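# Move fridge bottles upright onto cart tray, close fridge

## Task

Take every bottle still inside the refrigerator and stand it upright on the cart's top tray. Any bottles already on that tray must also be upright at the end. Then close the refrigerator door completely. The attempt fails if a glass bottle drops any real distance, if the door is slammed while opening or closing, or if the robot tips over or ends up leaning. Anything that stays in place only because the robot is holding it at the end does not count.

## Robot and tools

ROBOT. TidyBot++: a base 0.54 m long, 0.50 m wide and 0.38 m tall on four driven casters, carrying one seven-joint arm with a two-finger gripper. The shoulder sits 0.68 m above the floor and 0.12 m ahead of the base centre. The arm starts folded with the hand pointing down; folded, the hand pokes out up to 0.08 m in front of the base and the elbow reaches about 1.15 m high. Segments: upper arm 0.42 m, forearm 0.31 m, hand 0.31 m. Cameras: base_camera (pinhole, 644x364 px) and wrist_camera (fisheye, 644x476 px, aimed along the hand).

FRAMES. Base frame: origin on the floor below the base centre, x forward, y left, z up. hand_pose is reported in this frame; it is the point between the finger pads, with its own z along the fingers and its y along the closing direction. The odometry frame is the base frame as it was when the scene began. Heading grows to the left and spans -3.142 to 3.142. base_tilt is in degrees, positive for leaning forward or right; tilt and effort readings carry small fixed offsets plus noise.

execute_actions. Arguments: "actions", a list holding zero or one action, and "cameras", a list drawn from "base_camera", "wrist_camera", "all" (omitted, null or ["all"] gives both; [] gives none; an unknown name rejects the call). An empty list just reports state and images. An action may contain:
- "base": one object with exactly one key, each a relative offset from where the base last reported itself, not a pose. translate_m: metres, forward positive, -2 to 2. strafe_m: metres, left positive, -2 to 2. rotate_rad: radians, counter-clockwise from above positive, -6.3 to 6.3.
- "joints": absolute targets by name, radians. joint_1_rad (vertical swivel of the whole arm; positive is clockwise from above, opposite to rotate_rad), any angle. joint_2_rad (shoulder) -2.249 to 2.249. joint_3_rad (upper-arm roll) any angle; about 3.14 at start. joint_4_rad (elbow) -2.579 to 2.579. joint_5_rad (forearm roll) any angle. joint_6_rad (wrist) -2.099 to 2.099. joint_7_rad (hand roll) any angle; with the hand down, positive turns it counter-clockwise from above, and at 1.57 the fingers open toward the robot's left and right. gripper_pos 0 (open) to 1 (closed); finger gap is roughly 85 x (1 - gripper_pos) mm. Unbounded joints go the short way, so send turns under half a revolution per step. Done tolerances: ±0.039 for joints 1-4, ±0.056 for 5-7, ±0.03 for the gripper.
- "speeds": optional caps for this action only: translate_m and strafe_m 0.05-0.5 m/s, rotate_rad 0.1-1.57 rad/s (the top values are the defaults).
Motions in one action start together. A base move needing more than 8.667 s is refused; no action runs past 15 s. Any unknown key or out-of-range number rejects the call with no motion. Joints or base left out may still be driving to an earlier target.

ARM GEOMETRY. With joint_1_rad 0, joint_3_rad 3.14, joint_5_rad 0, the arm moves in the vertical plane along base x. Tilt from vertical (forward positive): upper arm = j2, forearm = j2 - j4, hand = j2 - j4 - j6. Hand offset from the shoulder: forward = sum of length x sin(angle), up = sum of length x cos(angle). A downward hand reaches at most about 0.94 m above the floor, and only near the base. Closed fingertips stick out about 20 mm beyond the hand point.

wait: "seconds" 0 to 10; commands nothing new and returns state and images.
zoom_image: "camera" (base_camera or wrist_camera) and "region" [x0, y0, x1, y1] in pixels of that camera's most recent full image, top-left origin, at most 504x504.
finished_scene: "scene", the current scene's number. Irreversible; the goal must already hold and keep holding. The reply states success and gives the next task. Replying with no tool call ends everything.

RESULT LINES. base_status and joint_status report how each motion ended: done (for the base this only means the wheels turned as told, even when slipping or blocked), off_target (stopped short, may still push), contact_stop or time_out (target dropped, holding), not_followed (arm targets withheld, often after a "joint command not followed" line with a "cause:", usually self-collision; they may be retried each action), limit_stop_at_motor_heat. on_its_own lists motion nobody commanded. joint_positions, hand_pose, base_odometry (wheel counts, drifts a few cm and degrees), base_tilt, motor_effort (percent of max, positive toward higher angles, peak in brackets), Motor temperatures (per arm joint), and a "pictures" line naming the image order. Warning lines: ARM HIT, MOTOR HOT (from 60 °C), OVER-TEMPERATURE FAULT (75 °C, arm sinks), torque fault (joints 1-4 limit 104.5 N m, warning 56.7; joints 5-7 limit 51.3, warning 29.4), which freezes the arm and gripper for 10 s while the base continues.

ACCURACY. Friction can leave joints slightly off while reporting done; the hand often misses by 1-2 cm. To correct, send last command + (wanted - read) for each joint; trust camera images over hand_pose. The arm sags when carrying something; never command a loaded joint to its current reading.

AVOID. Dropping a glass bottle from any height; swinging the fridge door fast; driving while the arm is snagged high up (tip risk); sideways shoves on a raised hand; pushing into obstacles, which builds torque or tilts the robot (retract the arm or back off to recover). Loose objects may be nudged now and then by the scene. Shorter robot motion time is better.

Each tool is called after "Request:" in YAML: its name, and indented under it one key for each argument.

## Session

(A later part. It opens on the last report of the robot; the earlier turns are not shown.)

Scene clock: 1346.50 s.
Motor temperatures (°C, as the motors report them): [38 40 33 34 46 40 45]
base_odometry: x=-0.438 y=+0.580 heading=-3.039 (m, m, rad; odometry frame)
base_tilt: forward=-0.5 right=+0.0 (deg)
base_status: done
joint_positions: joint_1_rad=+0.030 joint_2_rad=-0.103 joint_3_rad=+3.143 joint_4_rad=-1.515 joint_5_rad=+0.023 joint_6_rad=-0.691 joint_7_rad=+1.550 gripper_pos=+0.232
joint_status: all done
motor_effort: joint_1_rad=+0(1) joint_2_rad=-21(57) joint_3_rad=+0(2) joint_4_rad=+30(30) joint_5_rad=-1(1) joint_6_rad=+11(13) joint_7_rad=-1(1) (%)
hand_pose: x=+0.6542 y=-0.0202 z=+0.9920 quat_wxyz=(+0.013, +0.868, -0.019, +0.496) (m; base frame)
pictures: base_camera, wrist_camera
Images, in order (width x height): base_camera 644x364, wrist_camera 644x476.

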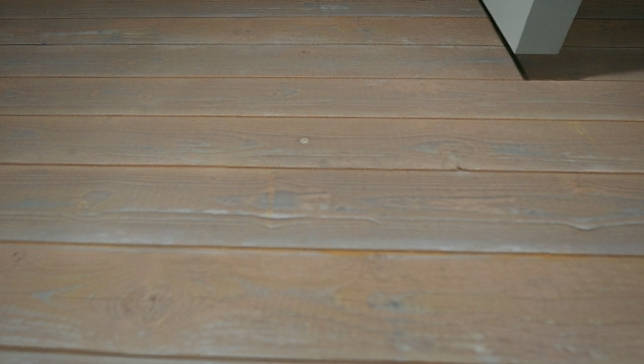

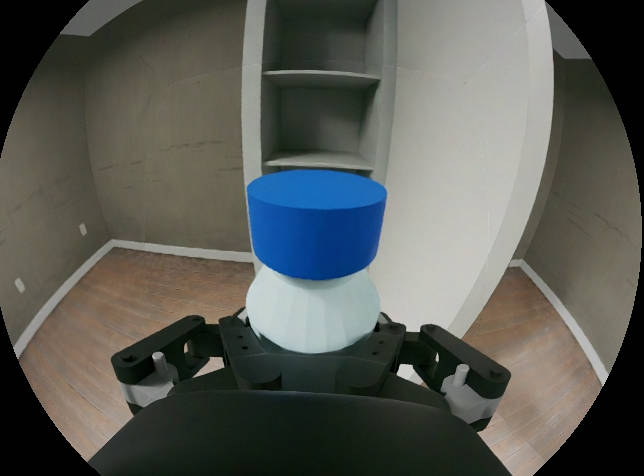

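Request:
execute_actions:
  actions:
    - {"base": {"strafe_m": -0.3}, "joints": {"joint_1_rad": 2.5}, "speeds": {"strafe_m": 0.2}}

Scene clock: 1356.67 s.
Motor temperatures (°C, as the motors report them): [38 40 33 34 46 40 45]
base_odometry: x=-0.468 y=+0.878 heading=-3.039 (m, m, rad; odometry frame)
base_tilt: forward=-0.5 right=-0.1 (deg)
base_status: done
joint_positions: joint_1_rad=+2.494 joint_2_rad=-0.097 joint_3_rad=+3.143 joint_4_rad=-1.516 joint_5_rad=+0.023 joint_6_rad=-0.692 joint_7_rad=+1.550 gripper_pos=+0.232
joint_status: all done
motor_effort: joint_1_rad=+0(3) joint_2_rad=-21(26) joint_3_rad=+0(4) joint_4_rad=+30(30) joint_5_rad=-1(1) joint_6_rad=+11(11) joint_7_rad=-1(1) (%)
hand_pose: x=-0.3118 y=-0.3207 z=+0.9882 quat_wxyz=(+0.469, +0.271, -0.827, +0.151) (m; base frame)
pictures: base_camera, wrist_camera
Images, in order (width x height): base_camera 644x364, wrist_camera 644x476.

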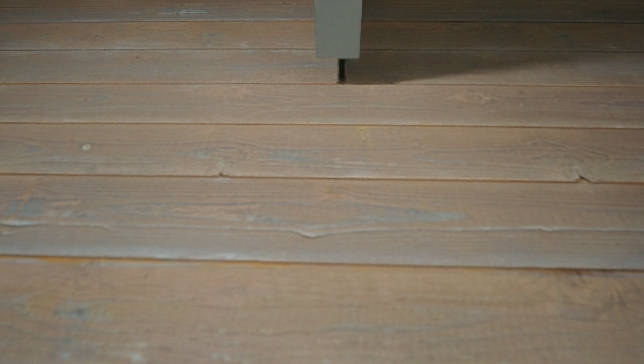

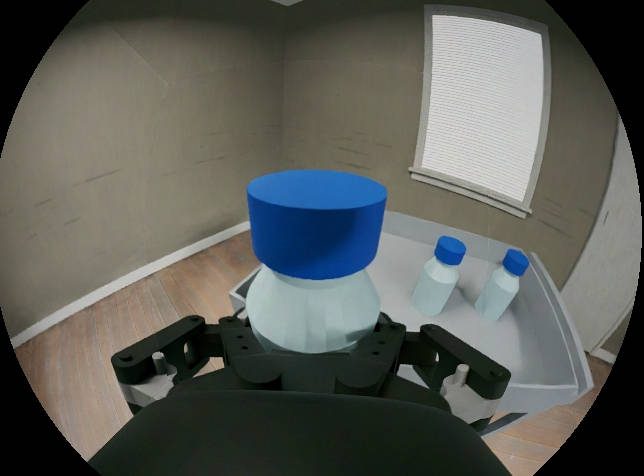

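Request:
execute_actions:
  actions:
    - {"joints": {"joint_1_rad": 2.585, "joint_2_rad": 0.43, "joint_4_rad": -1.12, "joint_6_rad": -0.395}}
  cameras: ["wrist_camera"]

Scene clock: 1397.47 s.
Motor temperatures (°C, as the motors report them): [38 40 33 35 46 40 45]
base_odometry: x=-0.468 y=+0.878 heading=-3.039 (m, m, rad; odometry frame)
base_tilt: forward=-0.5 right=-0.1 (deg)
base_status: not commanded
joint_positions: joint_1_rad=+2.575 joint_2_rad=+0.472 joint_3_rad=+3.143 joint_4_rad=-1.162 joint_5_rad=+0.023 joint_6_rad=-0.454 joint_7_rad=+1.550 gripper_pos=+0.232
joint_status: joint_2_rad off_target (ended at +0.472, target +0.430); joint_4_rad off_target (ended at -1.162, target -1.120); joint_6_rad off_target (ended at -0.454, target -0.395); the others done
motor_effort: joint_1_rad=+0(0) joint_2_rad=-43(48) joint_3_rad=+0(1) joint_4_rad=+30(31) joint_5_rad=-1(0) joint_6_rad=+11(11) joint_7_rad=-1(1) (%)
hand_pose: x=-0.5370 y=-0.4138 z=+0.8832 quat_wxyz=(+0.484, +0.239, -0.831, +0.136) (m; base frame)
pictures: wrist_camera
Images, in order (width x height): wrist_camera 644x476.

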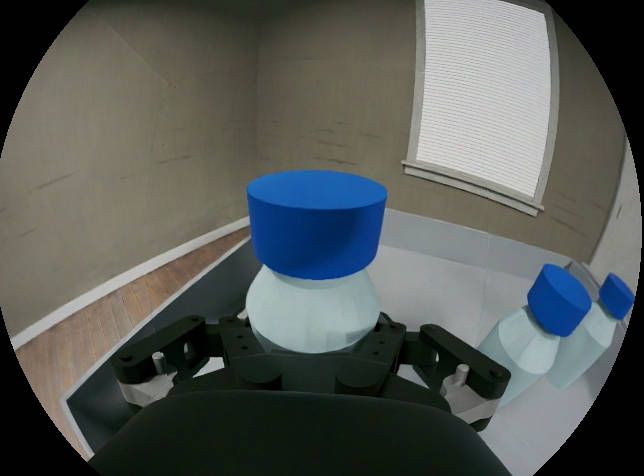

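Request:
execute_actions:
  actions:
    - {"joints": {"joint_1_rad": 2.55, "joint_4_rad": -1.19, "joint_6_rad": -0.315}}
  cameras: ["wrist_camera"]

Scene clock: 1414.23 s.
Motor temperatures (°C, as the motors report them): [38 40 33 35 46 40 45]
base_odometry: x=-0.468 y=+0.878 heading=-3.039 (m, m, rad; odometry frame)
base_tilt: forward=-0.5 right=-0.2 (deg)
base_status: not commanded
joint_positions: joint_1_rad=+2.555 joint_2_rad=+0.471 joint_3_rad=+3.143 joint_4_rad=-1.212 joint_5_rad=+0.023 joint_6_rad=-0.375 joint_7_rad=+1.550 gripper_pos=+0.232
joint_status: joint_6_rad off_target (ended at -0.375, target -0.315); the others done
motor_effort: joint_1_rad=+0(2) joint_2_rad=-44(46) joint_3_rad=+0(1) joint_4_rad=+30(31) joint_5_rad=-1(0) joint_6_rad=+12(13) joint_7_rad=-1(1) (%)
hand_pose: x=-0.5305 y=-0.4293 z=+0.8762 quat_wxyz=(+0.495, +0.246, -0.821, +0.145) (m; base frame)
pictures: wrist_camera
Images, in order (width x height): wrist_camera 644x476.

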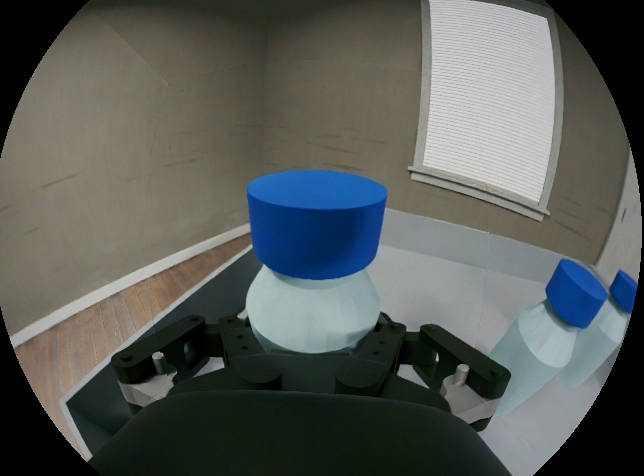

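Request:
execute_actions:
  actions:
    - {"joints": {"joint_4_rad": -1.25, "joint_6_rad": -0.273}}
  cameras: ["wrist_camera"]

Scene clock: 1419.33 s.
Motor temperatures (°C, as the motors report them): [38 40 33 35 46 40 45]
base_odometry: x=-0.468 y=+0.878 heading=-3.039 (m, m, rad; odometry frame)
base_tilt: forward=-0.5 right=-0.2 (deg)
base_status: not commanded
joint_positions: joint_1_rad=+2.555 joint_2_rad=+0.471 joint_3_rad=+3.143 joint_4_rad=-1.272 joint_5_rad=+0.023 joint_6_rad=-0.333 joint_7_rad=+1.550 gripper_pos=+0.232
joint_status: joint_6_rad off_target (ended at -0.333, target -0.273); the others done
motor_effort: joint_1_rad=+0(0) joint_2_rad=-44(46) joint_3_rad=-1(0) joint_4_rad=+30(32) joint_5_rad=-1(0) joint_6_rad=+11(12) joint_7_rad=-1(1) (%)
hand_pose: x=-0.5257 y=-0.4264 z=+0.8526 quat_wxyz=(+0.488, +0.247, -0.825, +0.143) (m; base frame)
pictures: wrist_camera
Images, in order (width x height): wrist_camera 644x476.

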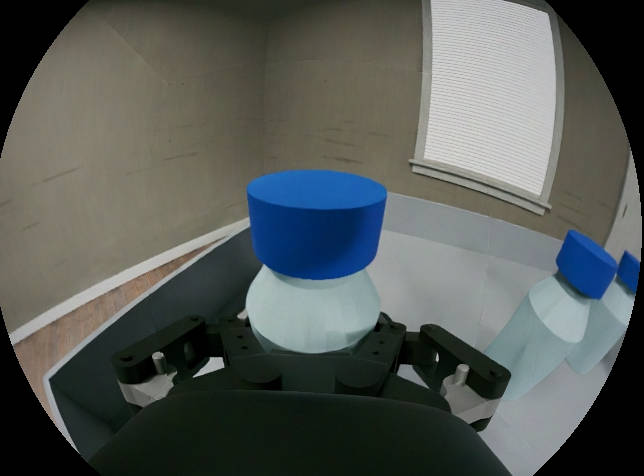

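Request:
execute_actions:
  actions:
    - {"joints": {"joint_4_rad": -1.295, "joint_6_rad": -0.228}}
  cameras: ["wrist_camera"]

Scene clock: 1425.33 s.
Motor temperatures (°C, as the motors report them): [38 40 33 35 46 40 45]
base_odometry: x=-0.468 y=+0.878 heading=-3.039 (m, m, rad; odometry frame)
base_tilt: forward=-0.5 right=-0.1 (deg)
base_status: not commanded
joint_positions: joint_1_rad=+2.555 joint_2_rad=+0.469 joint_3_rad=+3.143 joint_4_rad=-1.307 joint_5_rad=+0.023 joint_6_rad=-0.281 joint_7_rad=+1.550 gripper_pos=+0.232
joint_status: all done
motor_effort: joint_1_rad=+0(1) joint_2_rad=-42(44) joint_3_rad=+0(1) joint_4_rad=+28(30) joint_5_rad=-1(1) joint_6_rad=+11(12) joint_7_rad=-1(0) (%)
hand_pose: x=-0.5258 y=-0.4269 z=+0.8475 quat_wxyz=(+0.495, +0.246, -0.820, +0.146) (m; base frame)
pictures: wrist_camera
Images, in order (width x height): wrist_camera 644x476.

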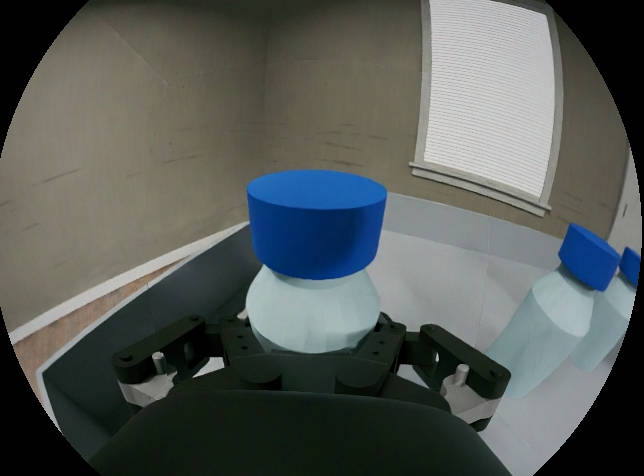

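Request:
execute_actions:
  actions:
    - {"joints": {"gripper_pos": 0.0}}
  cameras: ["wrist_camera"]

Request:
execute_actions:
  actions:
    - {"joints": {"joint_2_rad": 0.1}}
  cameras: ["wrist_camera"]

Scene clock: 1431.87 s.
Motor temperatures (°C, as the motors report them): [38 40 33 35 46 40 45]
base_odometry: x=-0.468 y=+0.878 heading=-3.039 (m, m, rad; odometry frame)
base_tilt: forward=-0.5 right=-0.2 (deg)
base_status: not commanded
joint_positions: joint_1_rad=+2.555 joint_2_rad=+0.433 joint_3_rad=+3.143 joint_4_rad=-1.300 joint_5_rad=+0.023 joint_6_rad=-0.262 joint_7_rad=+1.550 gripper_pos=+0.000
joint_status: all done
motor_effort: joint_1_rad=+0(0) joint_2_rad=-36(43) joint_3_rad=-1(0) joint_4_rad=+24(29) joint_5_rad=+0(1) joint_6_rad=+8(11) joint_7_rad=-1(1) (%)
hand_pose: x=-0.5233 y=-0.4255 z=+0.8851 quat_wxyz=(+0.520, +0.242, -0.804, +0.154) (m; base frame)
pictures: wrist_camera
Images, in order (width x height): wrist_camera 644x476.

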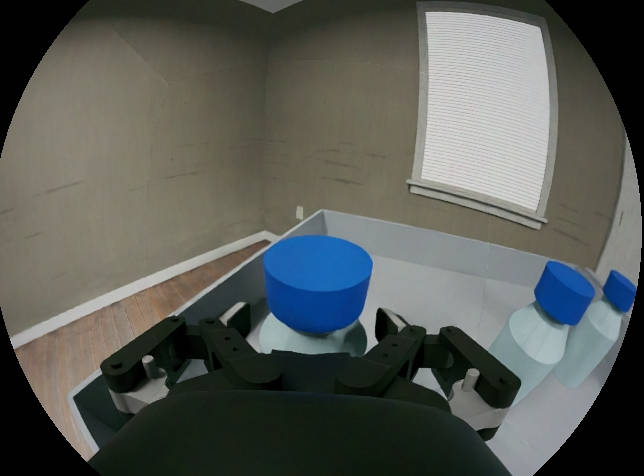

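Scene clock: 1433.63 s.
Motor temperatures (°C, as the motors report them): [38 40 33 35 46 40 45]
base_odometry: x=-0.468 y=+0.878 heading=-3.039 (m, m, rad; odometry frame)
base_tilt: forward=-0.6 right=-0.2 (deg)
base_status: not commanded
joint_positions: joint_1_rad=+2.555 joint_2_rad=+0.095 joint_3_rad=+3.143 joint_4_rad=-1.294 joint_5_rad=+0.023 joint_6_rad=-0.258 joint_7_rad=+1.550 gripper_pos=+0.000
joint_status: all done
motor_effort: joint_1_rad=+0(0) joint_2_rad=-25(39) joint_3_rad=+0(0) joint_4_rad=+25(27) joint_5_rad=-2(1) joint_6_rad=+9(9) joint_7_rad=-1(1) (%)
hand_pose: x=-0.4309 y=-0.3640 z=+1.1337 quat_wxyz=(+0.651, +0.210, -0.703, +0.193) (m; base frame)
pictures: wrist_camera
Images, in order (width x height): wrist_camera 644x476.

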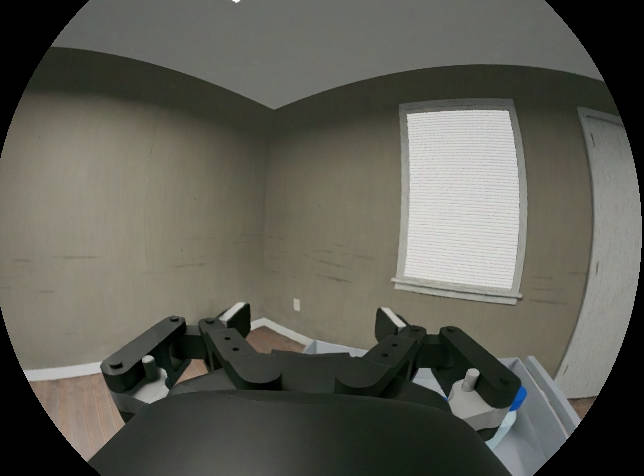

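Request:
execute_actions:
  actions:
    - {"base": {"translate_m": 0.12}, "joints": {"joint_1_rad": 0.7, "gripper_pos": 1.0}, "speeds": {"translate_m": 0.2}}

Scene clock: 1513.87 s.
Motor temperatures (°C, as the motors report them): [38 39 33 35 46 40 45]
base_odometry: x=-0.588 y=+0.866 heading=-3.039 (m, m, rad; odometry frame)
base_tilt: forward=-0.5 right=-0.2 (deg)
base_status: done
joint_positions: joint_1_rad=+0.705 joint_2_rad=+0.098 joint_3_rad=+3.143 joint_4_rad=-1.294 joint_5_rad=+0.023 joint_6_rad=-0.258 joint_7_rad=+1.550 gripper_pos=+0.999
joint_status: all done
motor_effort: joint_1_rad=+0(3) joint_2_rad=-25(27) joint_3_rad=+0(3) joint_4_rad=+25(26) joint_5_rad=-2(1) joint_6_rad=+9(9) joint_7_rad=-1(1) (%)
hand_pose: x=+0.6215 y=-0.4295 z=+1.1313 quat_wxyz=(+0.237, +0.689, -0.256, +0.635) (m; base frame)
pictures: base_camera, wrist_camera
Images, in order (width x height): base_camera 644x364, wrist_camera 644x476.

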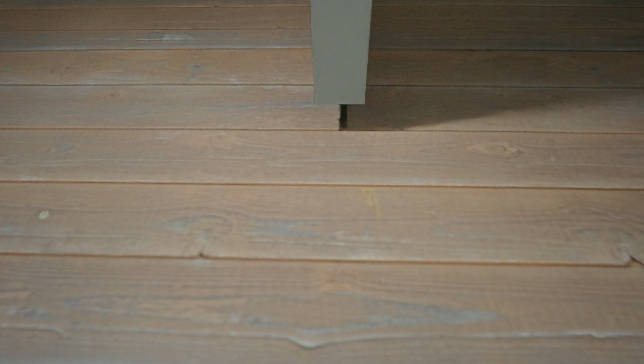

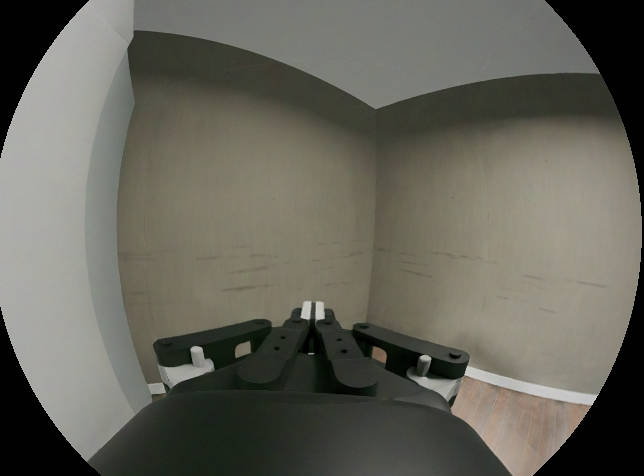

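Request:
execute_actions:
  actions:
    - {"joints": {"joint_1_rad": 0.42, "joint_2_rad": 1.5, "joint_4_rad": -0.7, "joint_6_rad": 0.66}}

Scene clock: 1521.50 s.
Motor temperatures (°C, as the motors report them): [38 39 33 35 46 40 45]
base_odometry: x=-0.588 y=+0.866 heading=-3.039 (m, m, rad; odometry frame)
base_tilt: forward=-0.3 right=-0.1 (deg)
base_status: not commanded
joint_positions: joint_1_rad=+0.429 joint_2_rad=+1.497 joint_3_rad=+3.143 joint_4_rad=-0.714 joint_5_rad=+0.023 joint_6_rad=+0.625 joint_7_rad=+1.550 gripper_pos=+0.999
joint_status: all done
motor_effort: joint_1_rad=+0(1) joint_2_rad=-54(60) joint_3_rad=-1(1) joint_4_rad=+22(25) joint_5_rad=-2(1) joint_6_rad=+9(9) joint_7_rad=-1(1) (%)
hand_pose: x=+1.0151 y=-0.4042 z=+0.5204 quat_wxyz=(+0.145, +0.697, -0.147, +0.687) (m; base frame)
pictures: base_camera, wrist_camera
Images, in order (width x height): base_camera 644x364, wrist_camera 644x476.

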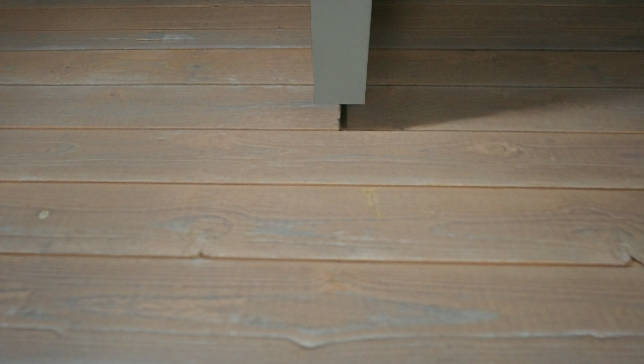

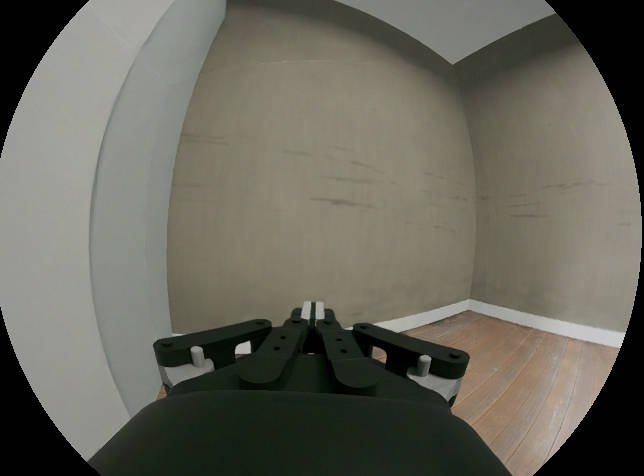

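Request:
execute_actions:
  actions:
    - {"base": {"strafe_m": 0.4}, "joints": {"joint_1_rad": 0.3}, "speeds": {"strafe_m": 0.1}}

Scene clock: 1533.63 s.
Motor temperatures (°C, as the motors report them): [38 40 33 35 46 40 45]
base_odometry: x=-0.547 y=+0.468 heading=-3.039 (m, m, rad; odometry frame)
base_tilt: forward=-0.5 right=-0.1 (deg)
base_status: done
joint_positions: joint_1_rad=+0.298 joint_2_rad=+1.497 joint_3_rad=+3.143 joint_4_rad=-0.713 joint_5_rad=+0.023 joint_6_rad=+0.626 joint_7_rad=+1.550 gripper_pos=+0.999
joint_status: all done
motor_effort: joint_1_rad=-1(7) joint_2_rad=-54(57) joint_3_rad=-1(3) joint_4_rad=+21(22) joint_5_rad=-1(4) joint_6_rad=+9(9) joint_7_rad=-1(1) (%)
hand_pose: x=+1.0605 y=-0.2836 z=+0.5214 quat_wxyz=(+0.099, +0.704, -0.101, +0.695) (m; base frame)
pictures: base_camera, wrist_camera
Images, in order (width x height): base_camera 644x364, wrist_camera 644x476.

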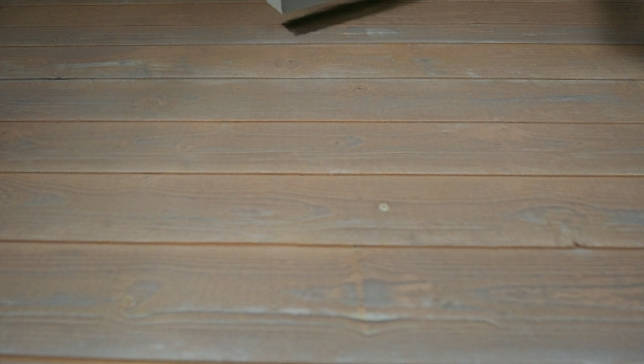

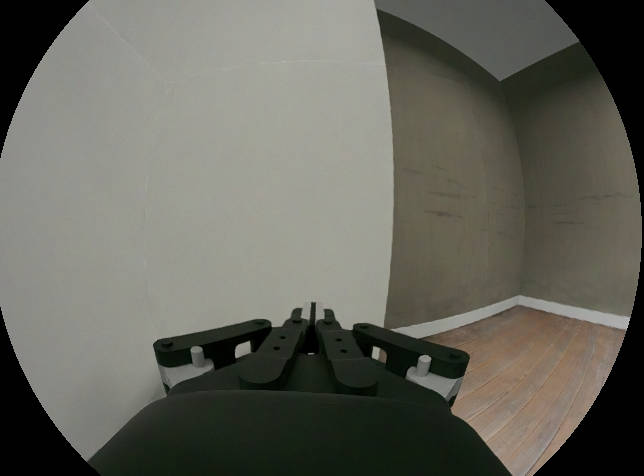

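Request:
execute_actions:
  actions: []

Scene clock: 1535.80 s.
Motor temperatures (°C, as the motors report them): [38 40 33 35 46 40 45]
base_odometry: x=-0.547 y=+0.468 heading=-3.039 (m, m, rad; odometry frame)
base_tilt: forward=-0.4 right=-0.2 (deg)
base_status: done
joint_positions: joint_1_rad=+0.298 joint_2_rad=+1.497 joint_3_rad=+3.143 joint_4_rad=-0.713 joint_5_rad=+0.023 joint_6_rad=+0.626 joint_7_rad=+1.550 gripper_pos=+0.999
joint_status: all done
motor_effort: joint_1_rad=+0(7) joint_2_rad=-55(57) joint_3_rad=-1(3) joint_4_rad=+22(22) joint_5_rad=-2(4) joint_6_rad=+9(9) joint_7_rad=-1(1) (%)
hand_pose: x=+1.0605 y=-0.2836 z=+0.5214 quat_wxyz=(+0.099, +0.704, -0.101, +0.695) (m; base frame)
pictures: base_camera, wrist_camera
Images, in order (width x height): base_camera 644x364, wrist_camera 644x476.

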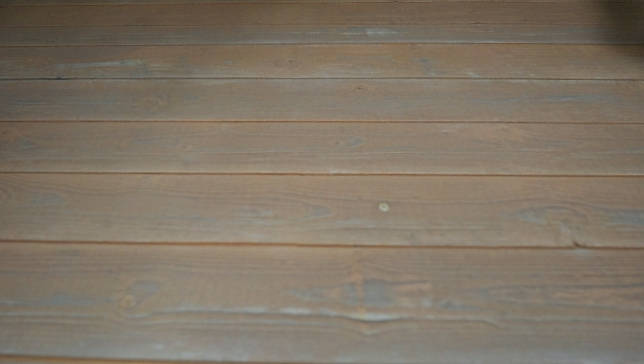

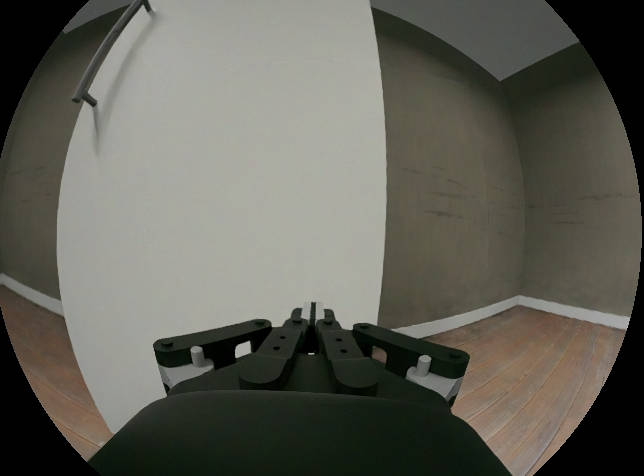

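Request:
execute_actions:
  actions: []
  cameras: ["wrist_camera"]

Scene clock: 1538.13 s.
Motor temperatures (°C, as the motors report them): [38 40 33 35 46 40 45]
base_odometry: x=-0.547 y=+0.468 heading=-3.039 (m, m, rad; odometry frame)
base_tilt: forward=-0.5 right=-0.1 (deg)
base_status: done
joint_positions: joint_1_rad=+0.298 joint_2_rad=+1.497 joint_3_rad=+3.143 joint_4_rad=-0.713 joint_5_rad=+0.023 joint_6_rad=+0.626 joint_7_rad=+1.550 gripper_pos=+0.999
joint_status: all done
motor_effort: joint_1_rad=+0(7) joint_2_rad=-55(57) joint_3_rad=-1(3) joint_4_rad=+22(22) joint_5_rad=-1(4) joint_6_rad=+8(9) joint_7_rad=-1(1) (%)
hand_pose: x=+1.0605 y=-0.2836 z=+0.5214 quat_wxyz=(+0.099, +0.704, -0.101, +0.695) (m; base frame)
pictures: wrist_camera
Images, in order (width x height): wrist_camera 644x476.

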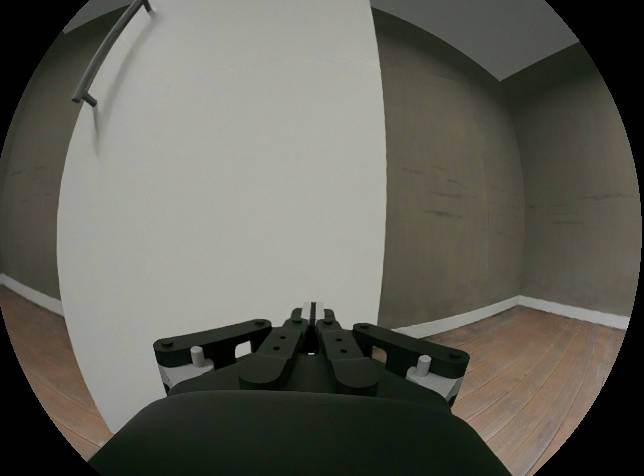

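Request:
execute_actions:
  actions:
    - {"base": {"translate_m": 0.3}, "joints": {"joint_1_rad": 2.6, "joint_2_rad": 0.1, "joint_4_rad": -1.3, "joint_6_rad": -0.55}, "speeds": {"translate_m": 0.15}}

Scene clock: 1557.60 s.
Motor temperatures (°C, as the motors report them): [38 41 33 35 46 40 45]
base_odometry: x=-0.845 y=+0.437 heading=-3.039 (m, m, rad; odometry frame)
base_tilt: forward=-0.5 right=-0.1 (deg)
base_status: done
joint_positions: joint_1_rad=+2.594 joint_2_rad=+0.108 joint_3_rad=+3.145 joint_4_rad=-1.285 joint_5_rad=+0.023 joint_6_rad=-0.515 joint_7_rad=+1.550 gripper_pos=+0.999
joint_status: all done
motor_effort: joint_1_rad=+0(6) joint_2_rad=-25(59) joint_3_rad=+0(4) joint_4_rad=+25(26) joint_5_rad=-1(2) joint_6_rad=+9(10) joint_7_rad=-1(1) (%)
hand_pose: x=-0.4370 y=-0.3338 z=+1.0527 quat_wxyz=(+0.558, +0.216, -0.787, +0.151) (m; base frame)
pictures: base_camera, wrist_camera
Images, in order (width x height): base_camera 644x364, wrist_camera 644x476.

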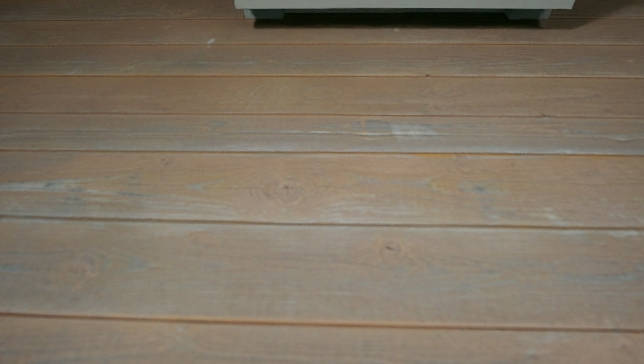

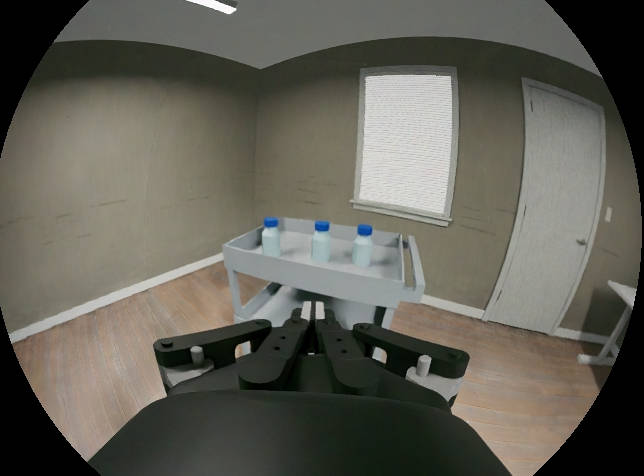

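Request:
finished_scene:
  scene: 1

The scene is finished: the task was done.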